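# Move ball to other cup and reseat frame

## Task

Carry the ball into the cup on the opposite post and return the frame to its proper spot resting on its supports; both must stay put without any robot holding them, and at the end every gripper must be open and withdrawn.

## Robot and tools

Setup: six identical i2rt Big YAM arms named arm1 to arm6. Each has six revolute joints, a two-finger gripper and a wrist camera. A fixed room camera, cam_high, watches the scene. Fully stretched, a hand reaches roughly 1.0 m from its joint-1 axis. Joints move at different speeds, so the hand can sweep a wide, curved path between two postures.

Frames: there is one shared scene frame with its origin on the floor and +z upward. The hand point is the midpoint between the two fingertips. The hand's z axis runs along the fingers, and the fingers open and close along its y axis. The robot feet have real poses that are never printed. When joints 1 and 6 are 0 and the hand is level and pointing forward, the wrist camera sits above the hand and looks toward the fingertips.

Joint ranges, all absolute, in radians unless noted, with the tolerance for counting a joint as arrived:
- joint1_rad: -2.879 to 2.879 (±0.045). Rotates the arm about its foot. Positive is counter-clockwise seen from above. At 0 the arm extends the way its foot faces.
- joint2_rad: 0 to 3.141 (±0.14). Shoulder. At 0 the upper arm points roughly level and backward; increasing it lifts the arm up and then forward.
- joint3_rad: 0 to 3.019 (±0.09). Elbow. At 0 it is folded shut; larger values open it.
- joint4_rad: -1.692 to 1.57 (±0.055). Hand pitch; positive tips the fingers up.
- joint5_rad: -1.57 to 1.57 (±0.03). Hand yaw; positive swings toward the arm's right.
- joint6_rad: -2.094 to 2.094 (±0.035). Hand roll; positive is clockwise viewed from behind the hand.
- gripper_m: 0 to 0.093 m (±0.003). This is the fingertip gap. Each finger pad can squeeze with roughly 50 to 62 N, and some grippers manage less.

Tools:
- execute_actions(actions, cameras). actions is a list holding zero or one action. An action is an object keyed by arm name ("arm1" to "arm6"). Each arm's value is {"joints": {...}}, which maps joint names to absolute target values: radians for the joints, metres for gripper_m. These are targets to reach, not offsets. Every arm you name starts moving at the same moment, and they may finish at different times. Any joint or arm you omit keeps whatever old target it had and may still push toward it. An unknown key or an out-of-range number rejects the whole call, and nothing moves. An empty list only reports state and images. cameras is a list of names (arm1_cam_wrist through arm6_cam_wrist, cam_high, or "all"). Leaving it out, passing null or passing ["all"] gives every camera; [] gives none. The pictures line lists the cameras in the same order as the returned images.
- wait(seconds): 0 to 10. Commands nothing new and then reports state and images.
- zoom_image(camera, region): gives an enlarged view of that camera's most recent full image. region is [x0, y0, x1, y1] in image pixels, measured from the top-left corner, and can be at most 504x504. Images are 672x504.
- read_manual(section): returns only licence text ("licences"). It does not help with the task.
- finished_scene(scene): ends the current scene for good, using its number. Call it only once the result is stable, the grippers have let go and the arms are clear.

Reading results: joint_positions gives the measured joints. joint_status tells how each commanded joint finished:
- "off_target": the joint stopped away from its target and may still be pushing.
- "contact_stop" or "time_out": the joint now holds where it stopped. The exception is a timed-out joint that keeps a nearby target and keeps pushing.
- "not_followed": a self/inter-arm collision check rejected the arm's targets. A "joint command not followed" line, usually with a "cause:" line, explains why. The gripper part of the action still runs, and the rejected targets may be retried later.
- "limit_stop_at_motor_heat": the move was cut off by overheating. Send that target again later.
on_its_own lists joints you did not command in this call. Its "held at" value is the joint's current target, not where the joint actually is. To stop a joint from pushing, command it to its reported position. Very small target changes may produce no motion. A joint holding up a load sags once it stops. If a call's result reports a stop, the later motion calls in that same reply do not run.

Camera calibration: each camera comes with a pinhole+radial model, K, D, T_world_to_cam (scene frame to camera frame, in metres) and pos_world. Expect errors of a few degrees and millimetres. Wrist-camera poses are computed from joint readings, so they carry extra error.

Cautions:
- Arms do not stop when they touch something; they keep pushing, possibly hard.
- A hard press between two robots fails the task, and a hard hit may as well. No state line reports contact between robots. The clearance check can react too late and does not cover fingers, gripper housings or wrist cameras.
- Prolonged hard pushing or holding a load heats motors. A MOTOR HOT line appears from 85 °C. At 100 °C an OVER-TEMPERATURE FAULT drops that arm until it cools.
- Never knock objects out of the work area or onto the floor; that fails the task. Avoid drops, slips and slams.
- Loose objects may occasionally get nudged, so recheck before finishing.

Each tool is called after "Call:" as a command line: name --argument value for each argument, lists and objects as JSON in quotes; but a table of rows of numbers goes row by row, as --pt "numbers of a row", without its own name.

## Session

Call:
execute_actions --actions '[]'

Scene clock: 0.00 s.
Motor temperatures (°C, as the motors report them): arm1=[26 29 29 28 30 28] | arm2=[27 26 28 26 26 27] | arm3=[29 25 26 29 29 27] | arm4=[27 27 28 28 26 29] | arm5=[28 29 26 28 27 26] | arm6=[28 28 28 29 27 27]
arm1.joint_positions: joint1_rad=+0.215 joint2_rad=+0.589 joint3_rad=+1.445 joint4_rad=-1.188 joint5_rad=-0.029 joint6_rad=+0.164 gripper_m=+0.094
arm1.joint_status: not commanded
arm1.hand: x=-0.4348 y=+1.5130 z=+1.3833 quat_wxyz=(-0.536, -0.425, -0.696, +0.217) (m; scene frame)
arm2.joint_positions: joint1_rad=+0.483 joint2_rad=+0.488 joint3_rad=+1.327 joint4_rad=-1.251 joint5_rad=+0.071 joint6_rad=-0.405 gripper_m=+0.094
arm2.joint_status: not commanded
arm2.hand: x=-1.3401 y=+0.3175 z=+1.3731 quat_wxyz=(-0.544, +0.255, -0.797, +0.070) (m; scene frame)
arm3.joint_positions: joint1_rad=-0.096 joint2_rad=+0.557 joint3_rad=+1.432 joint4_rad=-1.188 joint5_rad=-0.076 joint6_rad=+0.299 gripper_m=+0.095
arm3.joint_status: not commanded
arm3.hand: x=-1.4027 y=-0.7366 z=+1.3720 quat_wxyz=(-0.532, +0.077, -0.806, -0.247) (m; scene frame)
arm4.joint_positions: joint1_rad=+0.392 joint2_rad=+0.618 joint3_rad=+1.445 joint4_rad=-1.399 joint5_rad=-0.068 joint6_rad=-0.367 gripper_m=+0.095
arm4.joint_status: not commanded
arm4.hand: x=-0.3281 y=-1.2892 z=+1.3753 quat_wxyz=(-0.342, +0.786, -0.388, -0.339) (m; scene frame)
arm5.joint_positions: joint1_rad=+0.020 joint2_rad=+0.447 joint3_rad=+1.431 joint4_rad=-1.134 joint5_rad=+0.149 joint6_rad=-0.073 gripper_m=+0.095
arm5.joint_status: not commanded
arm5.hand: x=+1.2220 y=-1.1302 z=+1.4573 quat_wxyz=(-0.352, +0.670, -0.356, -0.548) (m; scene frame)
arm6.joint_positions: joint1_rad=+0.196 joint2_rad=+0.556 joint3_rad=+1.477 joint4_rad=-1.438 joint5_rad=-0.002 joint6_rad=+0.436 gripper_m=+0.095
arm6.joint_status: not commanded
arm6.hand: x=+1.3252 y=+0.9205 z=+1.3700 quat_wxyz=(-0.358, -0.810, -0.300, +0.353) (m; scene frame)
pictures: arm1_cam_wrist, arm2_cam_wrist, arm3_cam_wrist, arm4_cam_wrist, arm5_cam_wrist, arm6_cam_wrist, cam_high
Images, in order (width x height): arm1_cam_wrist 672x504, arm2_cam_wrist 672x504, arm3_cam_wrist 672x504, arm4_cam_wrist 672x504, arm5_cam_wrist 672x504, arm6_cam_wrist 672x504, cam_high 672x504.

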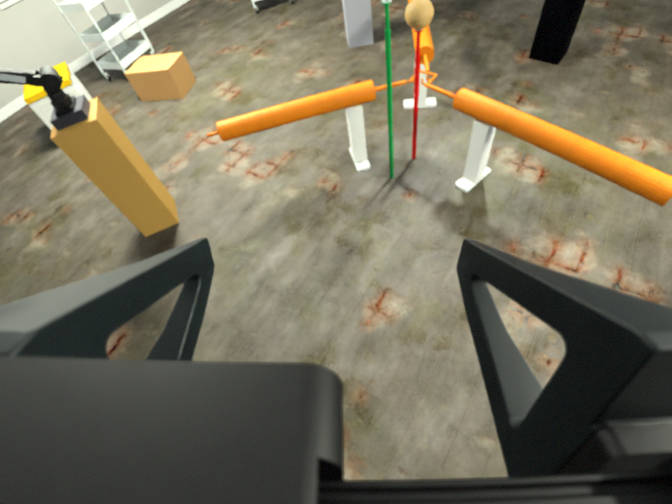

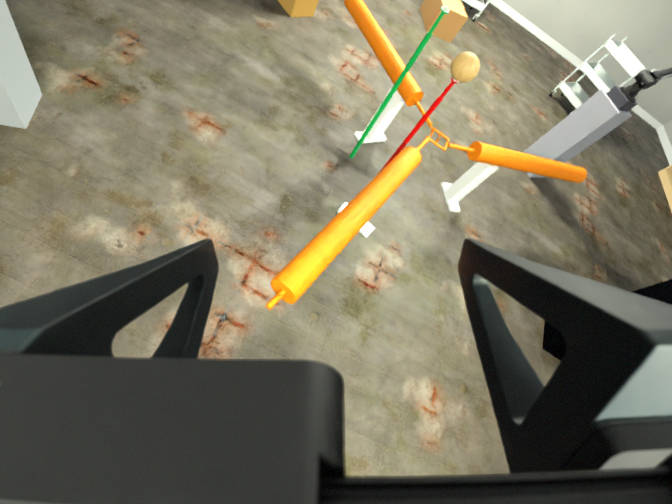

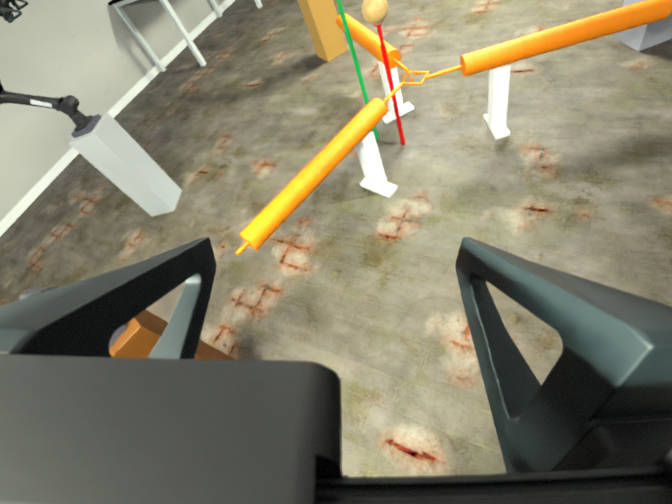

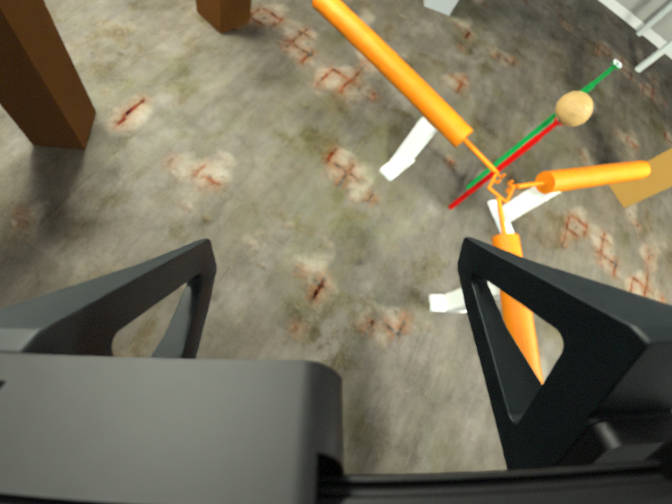

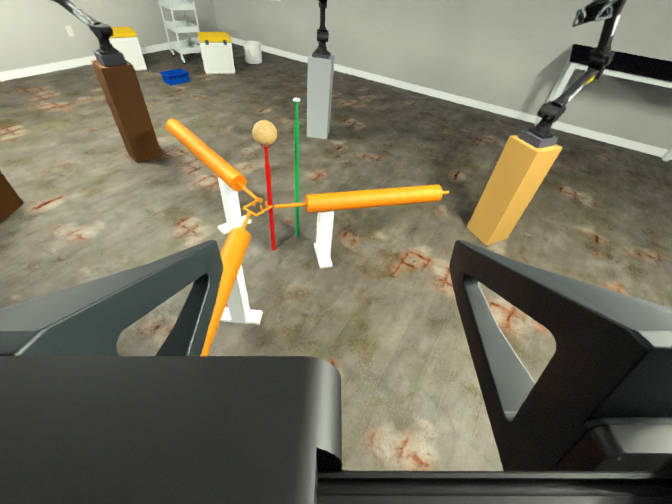

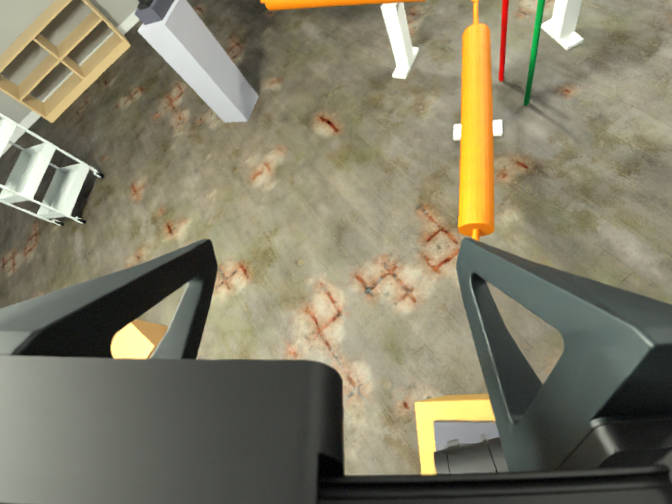

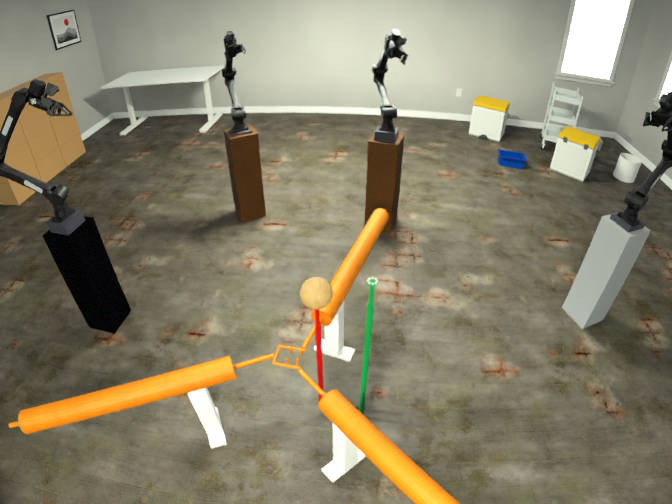

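Call:
zoom_image --camera "cam_high" --region '[220, 260, 420, 430]'

Call:
zoom_image --camera "arm2_cam_wrist" --region '[380, 0, 520, 180]'

Call:
zoom_image --camera "arm5_cam_wrist" --region '[200, 80, 360, 260]'

Region (220, 260, 420, 430) of cam_high's 672x504 image, scaled by 2.520, with more detail than that image has; it fills the top 428 rows of this view, and the rest is white.

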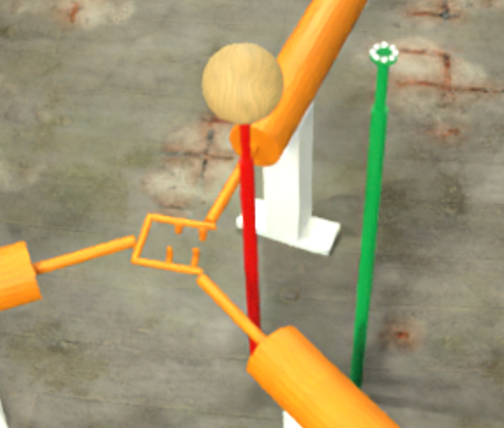

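Region (380, 0, 520, 180) of arm2_cam_wrist's 672x504 image, scaled by 2.800, with more detail than that image has.

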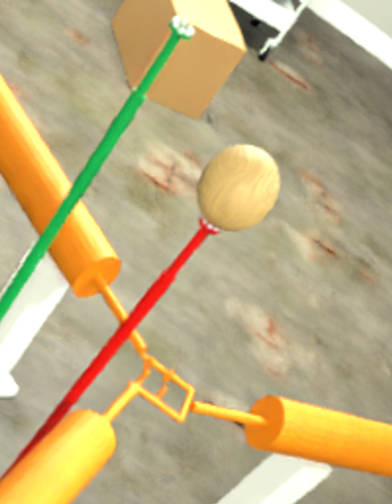

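Region (200, 80, 360, 260) of arm5_cam_wrist's 672x504 image, scaled by 2.800, with more detail than that image has.

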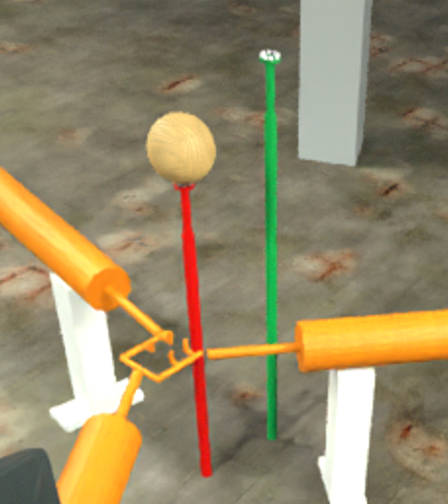

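Call:
execute_actions --actions '[{"arm2":{"joints":{"joint1_rad":0.231,"joint2_rad":2.341,"joint3_rad":1.409,"joint4_rad":-0.64,"joint5_rad":0,"joint6_rad":0.31}},"arm5":{"joints":{"joint1_rad":0.813,"joint2_rad":2.282,"joint3_rad":1.261,"joint4_rad":-0.55,"joint5_rad":0,"joint6_rad":0.99}},"arm6":{"joints":{"joint1_rad":-0.114,"joint2_rad":2.195,"joint3_rad":1.156,"joint4_rad":-0.532,"joint5_rad":0,"joint6_rad":0.085}},"arm1":{"joints":{"joint1_rad":0.05,"joint2_rad":2.4,"joint3_rad":2.2,"joint4_rad":0.4,"joint5_rad":0,"joint6_rad":0}},"arm3":{"joints":{"joint1_rad":-0.06,"joint2_rad":2.4,"joint3_rad":2.2,"joint4_rad":0.45,"joint5_rad":0,"joint6_rad":0}},"arm4":{"joints":{"joint1_rad":-0.14,"joint2_rad":2.3,"joint3_rad":2.2,"joint4_rad":0.2,"joint5_rad":0,"joint6_rad":0}}}]'

Scene clock: 69.60 s.
Motor temperatures (°C, as the motors report them): arm1=[26 29 33 29 30 28] | arm2=[27 26 32 27 26 27] | arm3=[29 26 30 29 29 27] | arm4=[27 27 32 29 26 29] | arm5=[28 29 30 28 27 26] | arm6=[28 28 32 30 27 27]
arm1.joint_positions: joint1_rad=+0.053 joint2_rad=+2.440 joint3_rad=+2.151 joint4_rad=+0.381 joint5_rad=-0.001 joint6_rad=+0.007 gripper_m=+0.094
arm1.joint_status: all done
arm1.hand: x=-0.1545 y=+0.8257 z=+1.0120 quat_wxyz=(-0.624, -0.357, -0.573, +0.393) (m; scene frame)
arm2.joint_positions: joint1_rad=+0.235 joint2_rad=+2.332 joint3_rad=+1.394 joint4_rad=-0.647 joint5_rad=+0.003 joint6_rad=+0.300 gripper_m=+0.094
arm2.joint_status: all done
arm2.hand: x=-0.9816 y=+0.2840 z=+0.6230 quat_wxyz=(+0.007, -0.143, -0.990, +0.003) (m; scene frame)
arm3.joint_positions: joint1_rad=-0.073 joint2_rad=+2.423 joint3_rad=+2.173 joint4_rad=+0.429 joint5_rad=-0.002 joint6_rad=+0.009 gripper_m=+0.095
arm3.joint_status: all done
arm3.hand: x=-0.7352 y=-0.4007 z=+1.0389 quat_wxyz=(-0.742, +0.142, -0.627, -0.187) (m; scene frame)
arm4.joint_positions: joint1_rad=-0.137 joint2_rad=+2.313 joint3_rad=+2.164 joint4_rad=+0.183 joint5_rad=-0.002 joint6_rad=-0.010 gripper_m=+0.095
arm4.joint_status: all done
arm4.hand: x=+0.0034 y=-0.5833 z=+1.1416 quat_wxyz=(-0.579, +0.420, -0.551, -0.429) (m; scene frame)
arm5.joint_positions: joint1_rad=+0.821 joint2_rad=+2.298 joint3_rad=+1.250 joint4_rad=-0.564 joint5_rad=+0.000 joint6_rad=+0.975 gripper_m=+0.095
arm5.joint_status: all done
arm5.hand: x=+0.7929 y=-1.2261 z=+0.6157 quat_wxyz=(-0.003, +0.856, -0.516, +0.018) (m; scene frame)
arm6.joint_positions: joint1_rad=-0.107 joint2_rad=+2.210 joint3_rad=+1.150 joint4_rad=-0.540 joint5_rad=-0.002 joint6_rad=+0.094 gripper_m=+0.095
arm6.joint_status: all done
arm6.hand: x=+1.0787 y=+0.7262 z=+0.6144 quat_wxyz=(+0.006, -0.931, -0.365, -0.014) (m; scene frame)
pictures: arm1_cam_wrist, arm2_cam_wrist, arm3_cam_wrist, arm4_cam_wrist, arm5_cam_wrist, arm6_cam_wrist, cam_high
camera_calibration (this result's frames):
arm1_cam_wrist: T_world_to_cam=[[-0.903734, -0.428095, 0.000660667, 0.215941], [-0.220861, 0.464928, -0.857358, 0.454035], [0.366723, -0.774969, -0.51472, 1.33944], [0, 0, 0, 1]] pos_world=[-0.195772, 0.919373, 1.07856]
arm2_cam_wrist: T_world_to_cam=[[-0.293451, -0.955765, 0.0200062, -0.0301673], [-0.770592, 0.248879, 0.586726, -1.18825], [-0.565751, 0.156759, -0.809539, 0.0309207], [0, 0, 0, 1]] pos_world=[-0.907014, 0.26205, 0.72281]
arm3_cam_wrist: T_world_to_cam=[[0.443361, -0.896047, -0.0230533, -0.0157928], [-0.400513, -0.175032, -0.899418, 0.573781], [0.801886, 0.408, -0.436481, 1.3276], [0, 0, 0, 1]] pos_world=[-0.827775, -0.455382, 1.09518]
arm4_cam_wrist: T_world_to_cam=[[0.960544, -0.278102, 0.00379682, -0.172803], [-0.150081, -0.529766, -0.83476, 0.650346], [0.23416, 0.801254, -0.550601, 1.21757], [0, 0, 0, 1]] pos_world=[-0.021516, -0.679108, 1.21393]
arm5_cam_wrist: T_world_to_cam=[[0.880624, 0.473476, 0.0179419, -0.133087], [0.367833, -0.707025, 0.603999, -1.52255], [0.298665, -0.525297, -0.796783, -0.26539], [0, 0, 0, 1]] pos_world=[0.756505, -1.15287, 0.710548]
arm6_cam_wrist: T_world_to_cam=[[-0.674913, 0.737852, 0.00814589, 0.18793], [0.582883, 0.526328, 0.619053, -1.39204], [0.452482, 0.422555, -0.785307, -0.190078], [0, 0, 0, 1]] pos_world=[1.02424, 0.674325, 0.710947]
Images, in order (width x height): arm1_cam_wrist 672x504, arm2_cam_wrist 672x504, arm3_cam_wrist 672x504, arm4_cam_wrist 672x504, arm5_cam_wrist 672x504, arm6_cam_wrist 672x504, cam_high 672x504.

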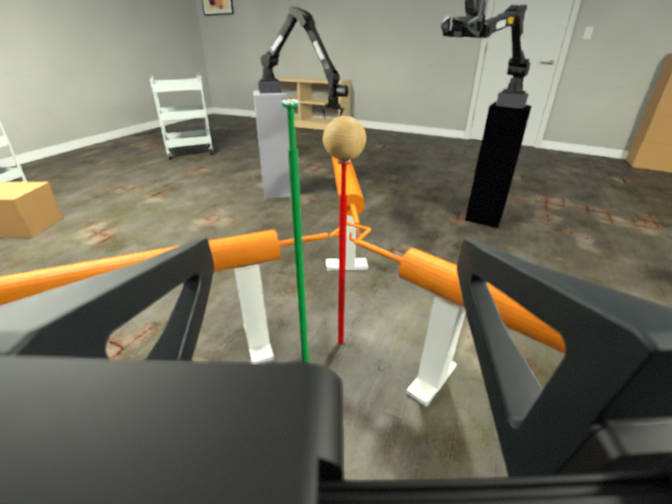

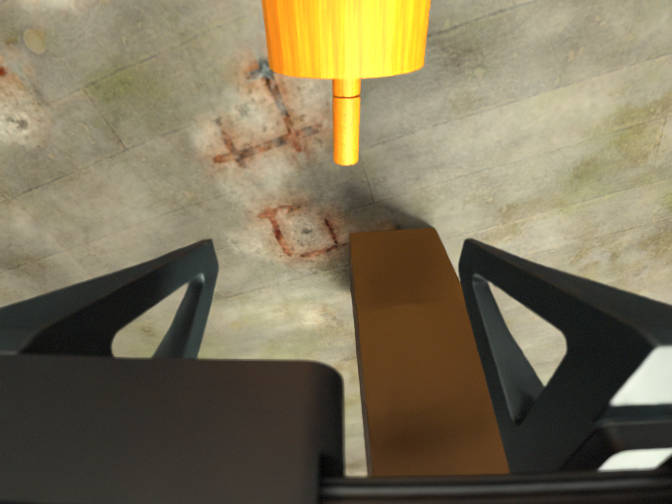

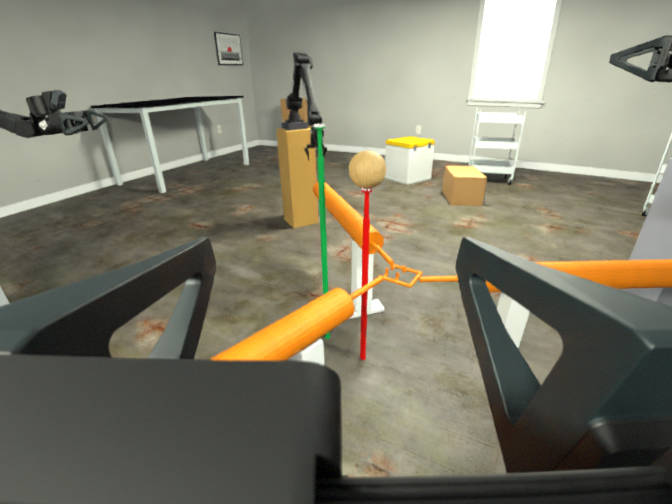

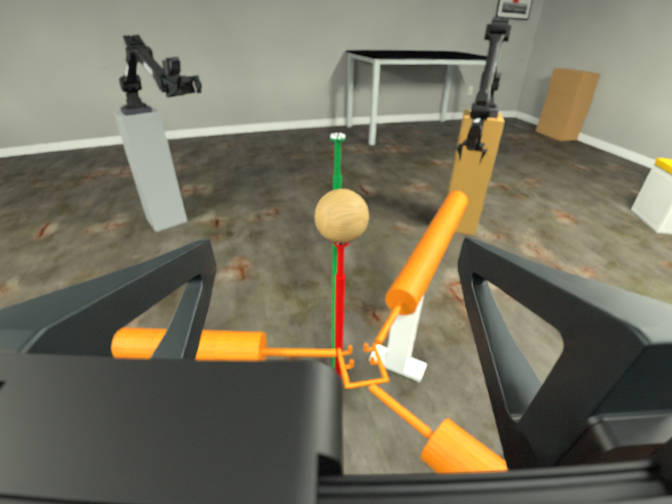

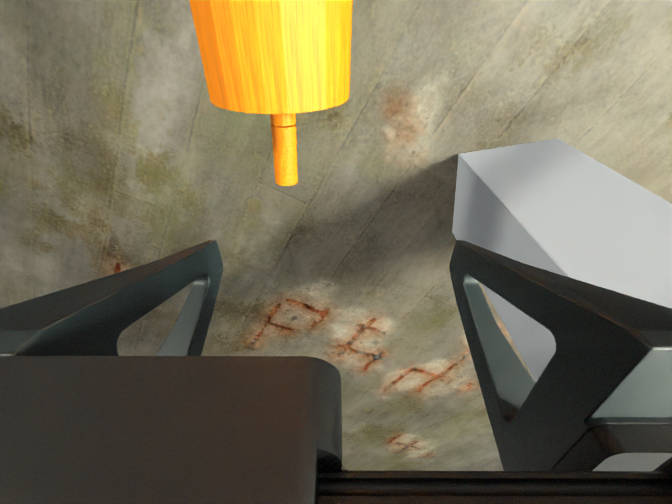

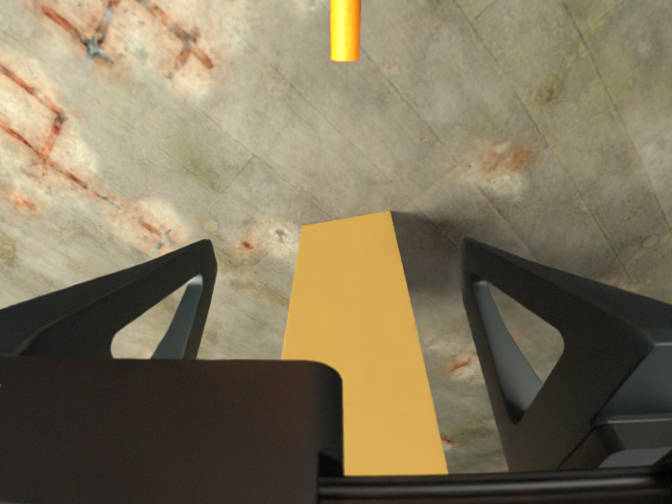

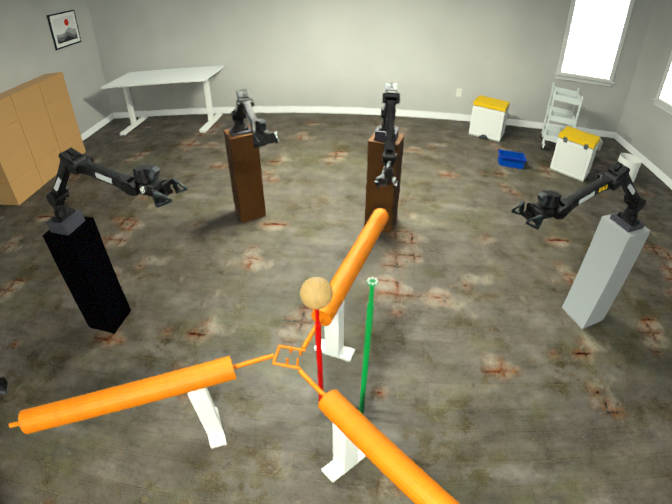

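Call:
execute_actions --actions '[{"arm2":{"joints":{"joint1_rad":0.218,"joint2_rad":2.588,"joint3_rad":1.469,"joint4_rad":-0.452}},"arm5":{"joints":{"joint1_rad":0.905,"joint2_rad":2.578,"joint3_rad":1.431,"joint4_rad":-0.425,"joint6_rad":1.09}},"arm6":{"joints":{"joint1_rad":-0.137,"joint2_rad":2.534,"joint3_rad":1.421,"joint4_rad":-0.458,"joint6_rad":0.06}}}]' --cameras '["arm2_cam_wrist","arm5_cam_wrist","arm6_cam_wrist","arm4_cam_wrist"]'

Call:
zoom_image --camera "arm4_cam_wrist" --region '[300, 310, 420, 410]'

Scene clock: 92.73 s.
Motor temperatures (°C, as the motors report them): arm1=[26 34 35 29 30 28] | arm2=[27 28 31 26 26 27] | arm3=[29 29 32 29 29 27] | arm4=[27 31 35 29 26 29] | arm5=[28 31 29 28 27 26] | arm6=[28 30 30 30 27 27]
arm1.joint_positions: joint1_rad=+0.053 joint2_rad=+2.440 joint3_rad=+2.151 joint4_rad=+0.381 joint5_rad=-0.001 joint6_rad=+0.007 gripper_m=+0.094
arm1.joint_status: not commanded
arm1.hand: x=-0.1545 y=+0.8257 z=+1.0120 quat_wxyz=(-0.624, -0.357, -0.573, +0.393) (m; scene frame)
arm2.joint_positions: joint1_rad=+0.224 joint2_rad=+2.599 joint3_rad=+1.465 joint4_rad=-0.461 joint5_rad=+0.003 joint6_rad=+0.300 gripper_m=+0.094
arm2.joint_status: all done
arm2.hand: x=-0.9991 y=+0.2777 z=+0.4952 quat_wxyz=(+0.011, -0.148, -0.989, +0.004) (m; scene frame)
arm3.joint_positions: joint1_rad=-0.073 joint2_rad=+2.423 joint3_rad=+2.173 joint4_rad=+0.429 joint5_rad=-0.002 joint6_rad=+0.009 gripper_m=+0.095
arm3.joint_status: not commanded
arm3.hand: x=-0.7352 y=-0.4007 z=+1.0389 quat_wxyz=(-0.742, +0.142, -0.627, -0.187) (m; scene frame)
arm4.joint_positions: joint1_rad=-0.137 joint2_rad=+2.313 joint3_rad=+2.164 joint4_rad=+0.183 joint5_rad=-0.002 joint6_rad=-0.010 gripper_m=+0.095
arm4.joint_status: not commanded
arm4.hand: x=+0.0034 y=-0.5833 z=+1.1416 quat_wxyz=(-0.579, +0.420, -0.551, -0.429) (m; scene frame)
arm5.joint_positions: joint1_rad=+0.913 joint2_rad=+2.605 joint3_rad=+1.418 joint4_rad=-0.431 joint5_rad=+0.000 joint6_rad=+1.075 gripper_m=+0.095
arm5.joint_status: all done
arm5.hand: x=+0.7801 y=-1.2733 z=+0.4907 quat_wxyz=(-0.006, +0.854, -0.519, +0.019) (m; scene frame)
arm6.joint_positions: joint1_rad=-0.130 joint2_rad=+2.556 joint3_rad=+1.401 joint4_rad=-0.459 joint5_rad=-0.002 joint6_rad=+0.069 gripper_m=+0.095
arm6.joint_status: all done
arm6.hand: x=+1.0456 y=+0.7064 z=+0.4875 quat_wxyz=(+0.008, -0.930, -0.366, -0.020) (m; scene frame)
pictures: arm2_cam_wrist, arm4_cam_wrist, arm5_cam_wrist, arm6_cam_wrist
camera_calibration (this result's frames):
arm2_cam_wrist: T_world_to_cam=[[-0.304173, -0.952341, 0.0229254, -0.0518671], [-0.762067, 0.2577, 0.594007, -1.12278], [-0.571605, 0.16321, -0.804133, -0.0918382], [0, 0, 0, 1]] pos_world=[-0.923908, 0.254934, 0.59428]
arm4_cam_wrist: T_world_to_cam=[[0.960544, -0.278102, 0.00379682, -0.172803], [-0.150081, -0.529766, -0.83476, 0.650346], [0.23416, 0.801254, -0.550601, 1.21757], [0, 0, 0, 1]] pos_world=[-0.021516, -0.679108, 1.21393]
arm5_cam_wrist: T_world_to_cam=[[0.884025, 0.466764, 0.0251429, -0.111943], [0.358863, -0.712168, 0.603353, -1.475], [0.299529, -0.524356, -0.797078, -0.385275], [0, 0, 0, 1]] pos_world=[0.743686, -1.20022, 0.585667]
arm6_cam_wrist: T_world_to_cam=[[-0.677231, 0.735722, 0.00842863, 0.185006], [0.575104, 0.522168, 0.629759, -1.27789], [0.458926, 0.43134, -0.776745, -0.283526], [0, 0, 0, 1]] pos_world=[0.990329, 0.653456, 0.582976]
Images, in order (width x height): arm2_cam_wrist 672x504, arm4_cam_wrist 672x504, arm5_cam_wrist 672x504, arm6_cam_wrist 672x504.

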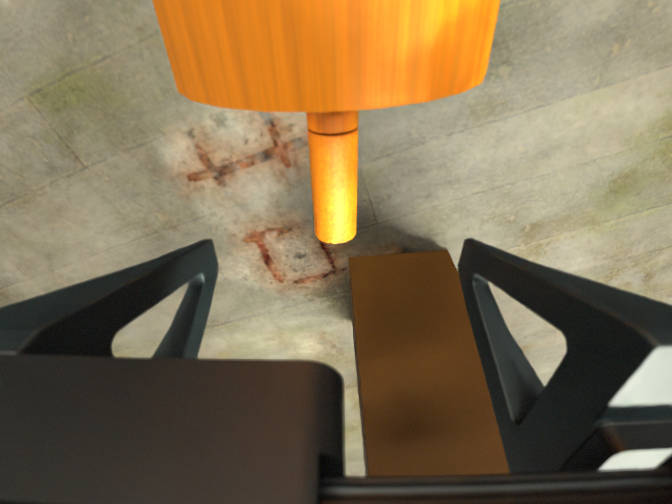

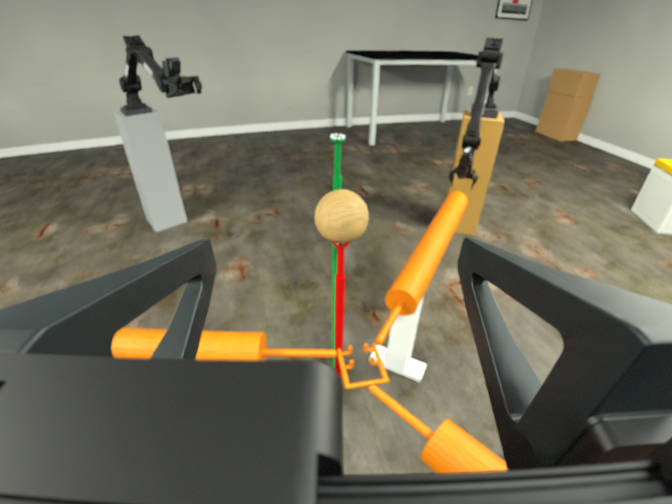

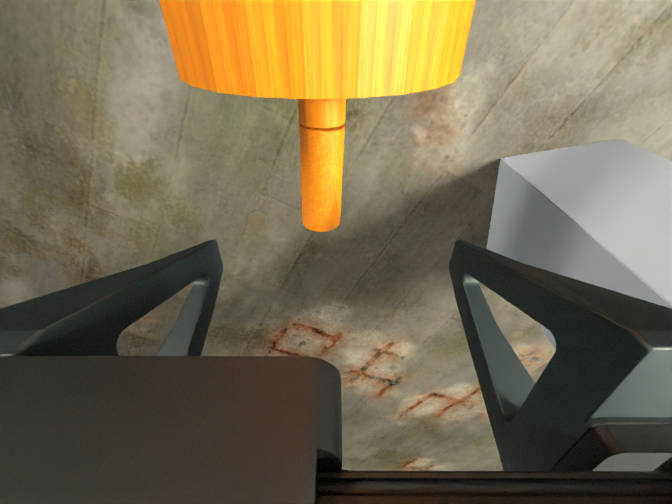

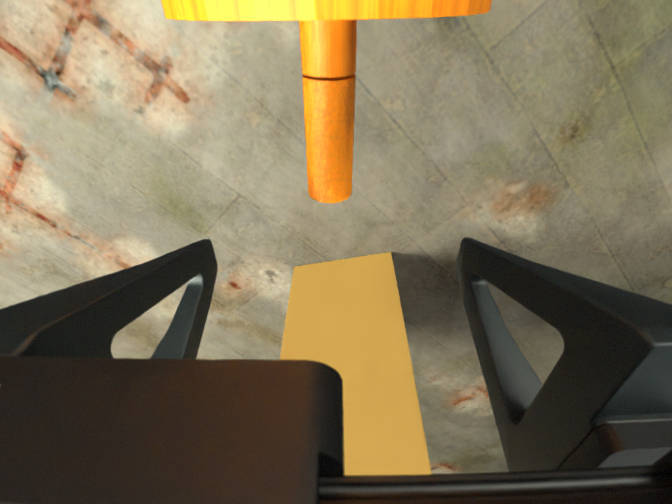

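Region (300, 310, 420, 410) of arm4_cam_wrist's 672x504 image, scaled by 4.200, with more detail than that image has.

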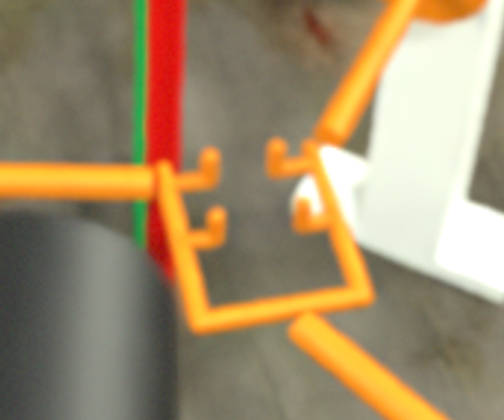

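Call:
execute_actions --actions '[{"arm2":{"joints":{"joint1_rad":0.212,"joint2_rad":2.70,"joint3_rad":1.585,"joint4_rad":-0.456}},"arm5":{"joints":{"joint1_rad":0.876,"joint2_rad":2.715,"joint3_rad":1.568,"joint4_rad":-0.423,"joint6_rad":1.06}},"arm6":{"joints":{"joint2_rad":2.667,"joint3_rad":1.58,"joint4_rad":-0.484}}}]' --cameras '["arm2_cam_wrist","arm5_cam_wrist","arm6_cam_wrist"]'

Scene clock: 105.07 s.
Motor temperatures (°C, as the motors report them): arm1=[26 35 36 29 30 28] | arm2=[27 28 30 26 26 27] | arm3=[29 30 32 29 29 27] | arm4=[27 31 36 29 26 29] | arm5=[28 32 29 28 27 26] | arm6=[28 30 30 30 27 27]
arm1.joint_positions: joint1_rad=+0.053 joint2_rad=+2.440 joint3_rad=+2.151 joint4_rad=+0.381 joint5_rad=-0.001 joint6_rad=+0.007 gripper_m=+0.094
arm1.joint_status: not commanded
arm1.hand: x=-0.1545 y=+0.8257 z=+1.0120 quat_wxyz=(-0.624, -0.357, -0.573, +0.393) (m; scene frame)
arm2.joint_positions: joint1_rad=+0.220 joint2_rad=+2.667 joint3_rad=+1.565 joint4_rad=-0.461 joint5_rad=+0.003 joint6_rad=+0.300 gripper_m=+0.094
arm2.joint_status: all done
arm2.hand: x=-0.9721 y=+0.2752 z=+0.4754 quat_wxyz=(-0.004, -0.151, -0.989, +0.001) (m; scene frame)
arm3.joint_positions: joint1_rad=-0.073 joint2_rad=+2.423 joint3_rad=+2.173 joint4_rad=+0.429 joint5_rad=-0.002 joint6_rad=+0.009 gripper_m=+0.095
arm3.joint_status: not commanded
arm3.hand: x=-0.7352 y=-0.4007 z=+1.0389 quat_wxyz=(-0.742, +0.142, -0.627, -0.187) (m; scene frame)
arm4.joint_positions: joint1_rad=-0.137 joint2_rad=+2.313 joint3_rad=+2.164 joint4_rad=+0.183 joint5_rad=-0.002 joint6_rad=-0.010 gripper_m=+0.095
arm4.joint_status: not commanded
arm4.hand: x=+0.0034 y=-0.5833 z=+1.1416 quat_wxyz=(-0.579, +0.420, -0.551, -0.429) (m; scene frame)
arm5.joint_positions: joint1_rad=+0.877 joint2_rad=+2.722 joint3_rad=+1.552 joint4_rad=-0.431 joint5_rad=+0.000 joint6_rad=+1.074 gripper_m=+0.095
arm5.joint_status: all done
arm5.hand: x=+0.7571 y=-1.2540 z=+0.4500 quat_wxyz=(-0.002, +0.845, -0.535, +0.012) (m; scene frame)
arm6.joint_positions: joint1_rad=-0.130 joint2_rad=+2.663 joint3_rad=+1.554 joint4_rad=-0.479 joint5_rad=-0.002 joint6_rad=+0.069 gripper_m=+0.095
arm6.joint_status: all done
arm6.hand: x=+1.0206 y=+0.6797 z=+0.4562 quat_wxyz=(+0.003, -0.930, -0.366, -0.008) (m; scene frame)
pictures: arm2_cam_wrist, arm5_cam_wrist, arm6_cam_wrist
camera_calibration (this result's frames):
arm2_cam_wrist: T_world_to_cam=[[-0.309073, -0.950945, 0.0133472, -0.0462166], [-0.779094, 0.261217, 0.569893, -1.09582], [-0.545424, 0.16574, -0.82161, -0.0588529], [0, 0, 0, 1]] pos_world=[-0.90013, 0.252052, 0.576763]
arm5_cam_wrist: T_world_to_cam=[[0.900384, 0.434966, 0.010594, -0.145321], [0.343142, -0.724857, 0.597357, -1.42976], [0.267509, -0.534216, -0.801905, -0.386692], [0, 0, 0, 1]] pos_world=[0.7249, -1.17974, 0.545528]
arm6_cam_wrist: T_world_to_cam=[[-0.6771, 0.735862, 0.00649119, 0.188651], [0.586084, 0.533907, 0.609466, -1.23982], [0.445017, 0.416474, -0.792785, -0.253168], [0, 0, 0, 1]] pos_world=[0.96704, 0.628566, 0.553697]
Images, in order (width x height): arm2_cam_wrist 672x504, arm5_cam_wrist 672x504, arm6_cam_wrist 672x504.

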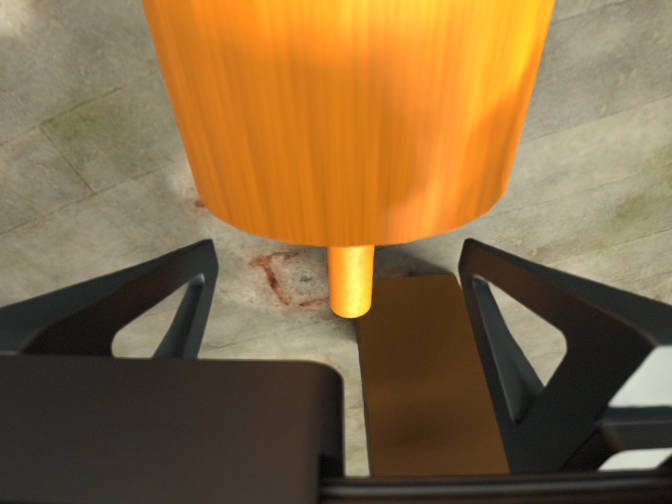

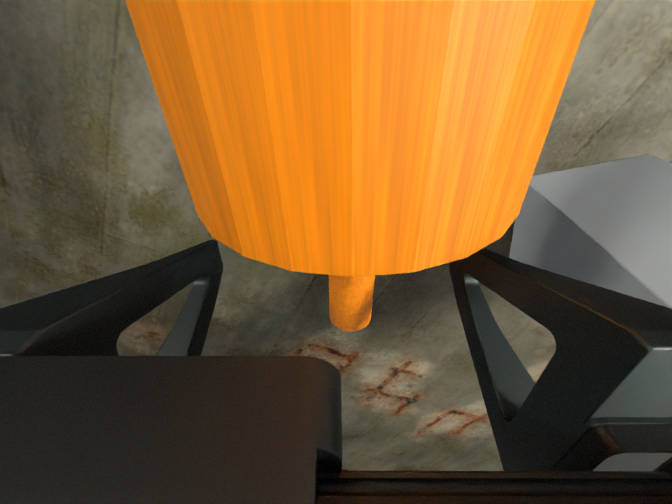

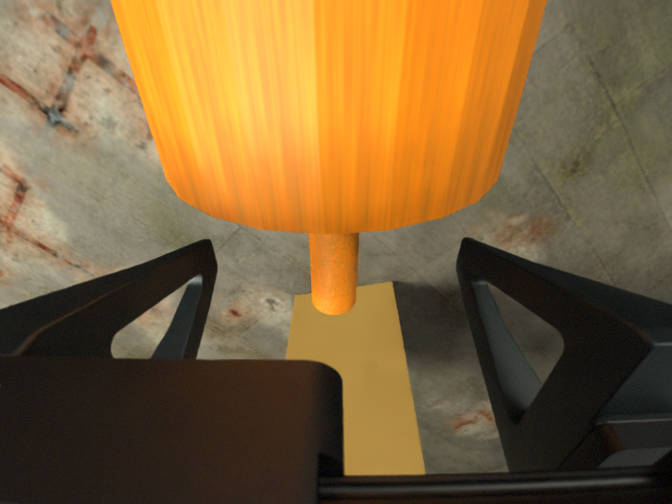

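Call:
execute_actions --actions '[{"arm2":{"joints":{"joint1_rad":0.205,"joint2_rad":2.70,"joint3_rad":1.57}},"arm5":{"joints":{"joint1_rad":0.888,"joint2_rad":2.745,"joint3_rad":1.568,"joint4_rad":-0.40,"joint6_rad":1.04}},"arm6":{"joints":{"joint2_rad":2.685,"joint3_rad":1.57,"joint4_rad":-0.46}}}]' --cameras '["arm2_cam_wrist","arm5_cam_wrist","arm6_cam_wrist"]'

Scene clock: 114.63 s.
Motor temperatures (°C, as the motors report them): arm1=[26 35 36 29 30 28] | arm2=[27 28 30 26 26 27] | arm3=[29 31 32 29 29 27] | arm4=[27 32 36 29 26 29] | arm5=[28 33 29 28 27 26] | arm6=[28 30 31 30 27 27]
arm1.joint_positions: joint1_rad=+0.053 joint2_rad=+2.440 joint3_rad=+2.151 joint4_rad=+0.381 joint5_rad=-0.001 joint6_rad=+0.007 gripper_m=+0.094
arm1.joint_status: not commanded
arm1.hand: x=-0.1545 y=+0.8257 z=+1.0120 quat_wxyz=(-0.624, -0.357, -0.573, +0.393) (m; scene frame)
arm2.joint_positions: joint1_rad=+0.212 joint2_rad=+2.667 joint3_rad=+1.565 joint4_rad=-0.461 joint5_rad=+0.003 joint6_rad=+0.300 gripper_m=+0.094
arm2.joint_status: all done
arm2.hand: x=-0.9722 y=+0.2708 z=+0.4754 quat_wxyz=(-0.004, -0.155, -0.988, +0.001) (m; scene frame)
arm3.joint_positions: joint1_rad=-0.073 joint2_rad=+2.423 joint3_rad=+2.173 joint4_rad=+0.429 joint5_rad=-0.002 joint6_rad=+0.009 gripper_m=+0.095
arm3.joint_status: not commanded
arm3.hand: x=-0.7352 y=-0.4007 z=+1.0389 quat_wxyz=(-0.742, +0.142, -0.627, -0.187) (m; scene frame)
arm4.joint_positions: joint1_rad=-0.137 joint2_rad=+2.313 joint3_rad=+2.164 joint4_rad=+0.183 joint5_rad=-0.002 joint6_rad=-0.010 gripper_m=+0.095
arm4.joint_status: not commanded
arm4.hand: x=+0.0034 y=-0.5833 z=+1.1416 quat_wxyz=(-0.579, +0.420, -0.551, -0.429) (m; scene frame)
arm5.joint_positions: joint1_rad=+0.878 joint2_rad=+2.743 joint3_rad=+1.552 joint4_rad=-0.416 joint5_rad=+0.000 joint6_rad=+1.055 gripper_m=+0.095
arm5.joint_status: all done
arm5.hand: x=+0.7638 y=-1.2549 z=+0.4391 quat_wxyz=(-0.003, +0.850, -0.526, +0.015) (m; scene frame)
arm6.joint_positions: joint1_rad=-0.130 joint2_rad=+2.672 joint3_rad=+1.554 joint4_rad=-0.470 joint5_rad=-0.002 joint6_rad=+0.069 gripper_m=+0.095
arm6.joint_status: all done
arm6.hand: x=+1.0221 y=+0.6813 z=+0.4513 quat_wxyz=(+0.003, -0.930, -0.366, -0.008) (m; scene frame)
pictures: arm2_cam_wrist, arm5_cam_wrist, arm6_cam_wrist
camera_calibration (this result's frames):
arm2_cam_wrist: T_world_to_cam=[[-0.316319, -0.948559, 0.0133448, -0.0580081], [-0.777082, 0.267154, 0.569889, -1.09438], [-0.544138, 0.169897, -0.821613, -0.0580317], [0, 0, 0, 1]] pos_world=[-0.900345, 0.247201, 0.576767]
arm5_cam_wrist: T_world_to_cam=[[0.891495, 0.452787, 0.014849, -0.123626], [0.354411, -0.717468, 0.599694, -1.42656], [0.282188, -0.529362, -0.800092, -0.403628], [0, 0, 0, 1]] pos_world=[0.729697, -1.1812, 0.534393]
arm6_cam_wrist: T_world_to_cam=[[-0.677102, 0.73586, 0.00651972, 0.188508], [0.585925, 0.533737, 0.609768, -1.23843], [0.445224, 0.416695, -0.792553, -0.258868], [0, 0, 0, 1]] pos_world=[0.968519, 0.630147, 0.548757]
Images, in order (width x height): arm2_cam_wrist 672x504, arm5_cam_wrist 672x504, arm6_cam_wrist 672x504.

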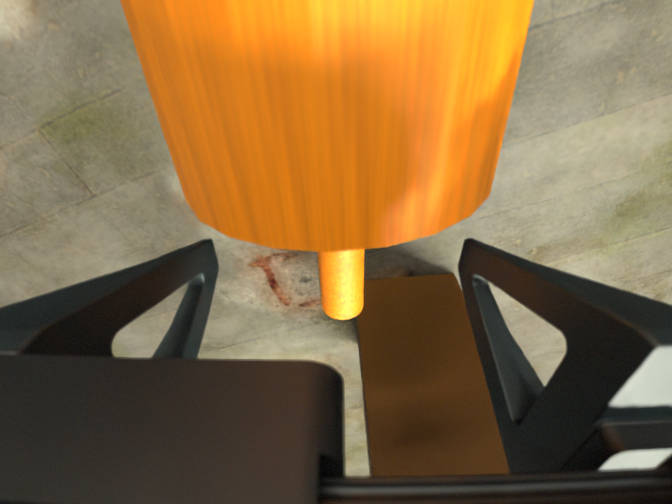

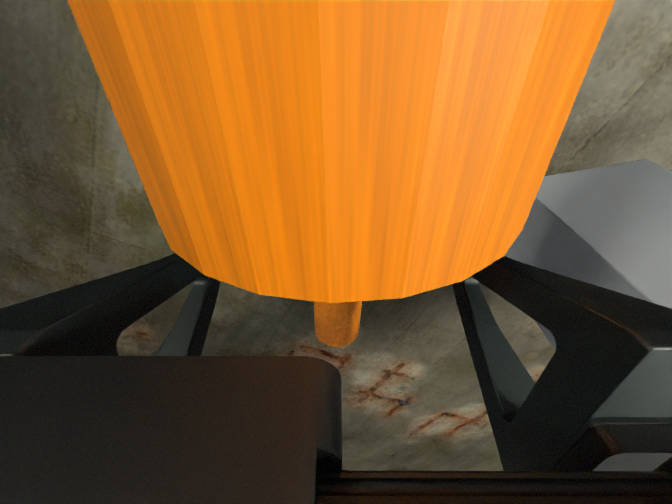

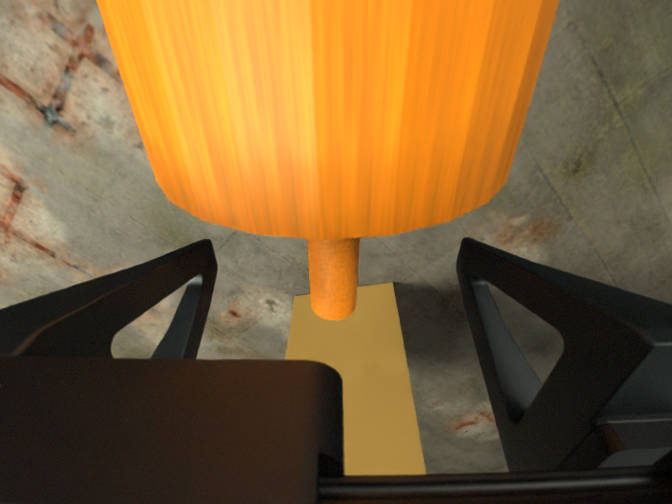

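Call:
execute_actions --actions '[{"arm2":{"joints":{"joint2_rad":2.755,"joint4_rad":-0.41}},"arm5":{"joints":{"joint1_rad":0.912,"joint2_rad":2.765,"joint4_rad":-0.36}},"arm6":{"joints":{"joint2_rad":2.723,"joint4_rad":-0.415}}}]' --cameras '["arm2_cam_wrist","arm5_cam_wrist","arm6_cam_wrist"]'

Scene clock: 118.97 s.
Motor temperatures (°C, as the motors report them): arm1=[26 36 37 29 30 28] | arm2=[27 28 30 26 26 27] | arm3=[29 31 32 29 29 27] | arm4=[27 32 37 29 26 29] | arm5=[28 33 28 28 27 26] | arm6=[28 30 30 30 27 27]
arm1.joint_positions: joint1_rad=+0.053 joint2_rad=+2.440 joint3_rad=+2.151 joint4_rad=+0.381 joint5_rad=-0.001 joint6_rad=+0.007 gripper_m=+0.094
arm1.joint_status: not commanded
arm1.hand: x=-0.1545 y=+0.8257 z=+1.0120 quat_wxyz=(-0.624, -0.357, -0.573, +0.393) (m; scene frame)
arm2.joint_positions: joint1_rad=+0.212 joint2_rad=+2.734 joint3_rad=+1.565 joint4_rad=-0.419 joint5_rad=+0.003 joint6_rad=+0.300 gripper_m=+0.094
arm2.joint_status: all done
arm2.hand: x=-0.9948 y=+0.2711 z=+0.4399 quat_wxyz=(+0.008, -0.155, -0.988, +0.003) (m; scene frame)
arm3.joint_positions: joint1_rad=-0.073 joint2_rad=+2.423 joint3_rad=+2.173 joint4_rad=+0.429 joint5_rad=-0.002 joint6_rad=+0.009 gripper_m=+0.095
arm3.joint_status: not commanded
arm3.hand: x=-0.7352 y=-0.4007 z=+1.0389 quat_wxyz=(-0.742, +0.142, -0.627, -0.187) (m; scene frame)
arm4.joint_positions: joint1_rad=-0.137 joint2_rad=+2.313 joint3_rad=+2.164 joint4_rad=+0.183 joint5_rad=-0.002 joint6_rad=-0.010 gripper_m=+0.095
arm4.joint_status: not commanded
arm4.hand: x=+0.0034 y=-0.5833 z=+1.1416 quat_wxyz=(-0.579, +0.420, -0.551, -0.429) (m; scene frame)
arm5.joint_positions: joint1_rad=+0.910 joint2_rad=+2.762 joint3_rad=+1.552 joint4_rad=-0.377 joint5_rad=+0.000 joint6_rad=+1.055 gripper_m=+0.095
arm5.joint_status: all done
arm5.hand: x=+0.7634 y=-1.2720 z=+0.4295 quat_wxyz=(+0.002, +0.859, -0.512, +0.006) (m; scene frame)
arm6.joint_positions: joint1_rad=-0.130 joint2_rad=+2.721 joint3_rad=+1.554 joint4_rad=-0.424 joint5_rad=-0.002 joint6_rad=+0.069 gripper_m=+0.095
arm6.joint_status: all done
arm6.hand: x=+1.0309 y=+0.6906 z=+0.4253 quat_wxyz=(+0.004, -0.930, -0.366, -0.010) (m; scene frame)
pictures: arm2_cam_wrist, arm5_cam_wrist, arm6_cam_wrist
camera_calibration (this result's frames):
arm2_cam_wrist: T_world_to_cam=[[-0.315905, -0.948557, 0.0210544, -0.0674728], [-0.762483, 0.267016, 0.58934, -1.08578], [-0.564645, 0.170122, -0.807611, -0.126166], [0, 0, 0, 1]] pos_world=[-0.920441, 0.247382, 0.53942]
arm5_cam_wrist: T_world_to_cam=[[0.876377, 0.481619, -0.00248095, -0.059703], [0.389613, -0.70591, 0.591517, -1.44154], [0.283135, -0.519359, -0.806289, -0.405545], [0, 0, 0, 1]] pos_world=[0.72879, -1.19947, 0.525564]
arm6_cam_wrist: T_world_to_cam=[[-0.677116, 0.735846, 0.00674789, 0.187643], [0.584651, 0.532375, 0.612176, -1.23146], [0.446875, 0.418459, -0.790693, -0.291043], [0, 0, 0, 1]] pos_world=[0.977093, 0.639314, 0.52248]
Images, in order (width x height): arm2_cam_wrist 672x504, arm5_cam_wrist 672x504, arm6_cam_wrist 672x504.

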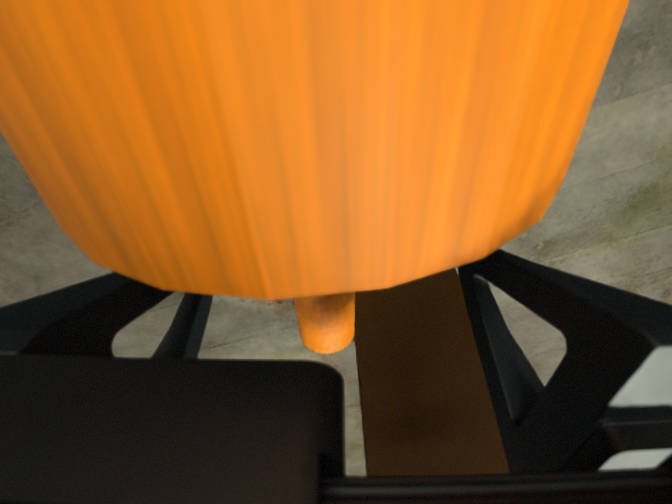

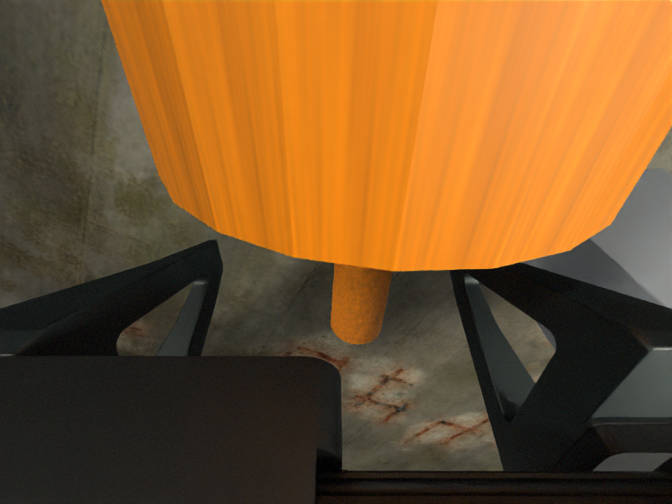

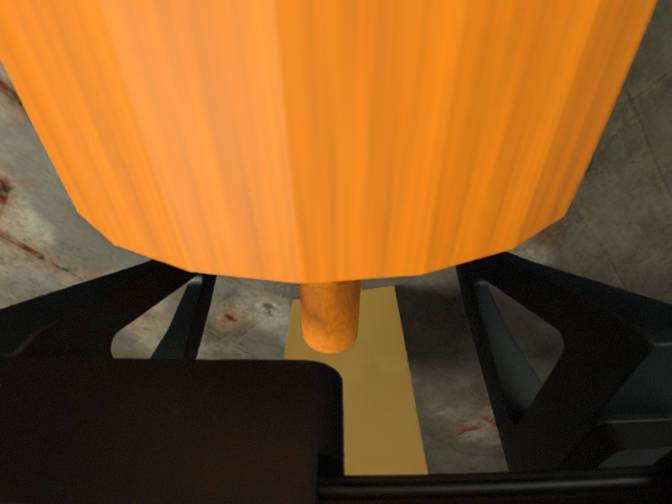

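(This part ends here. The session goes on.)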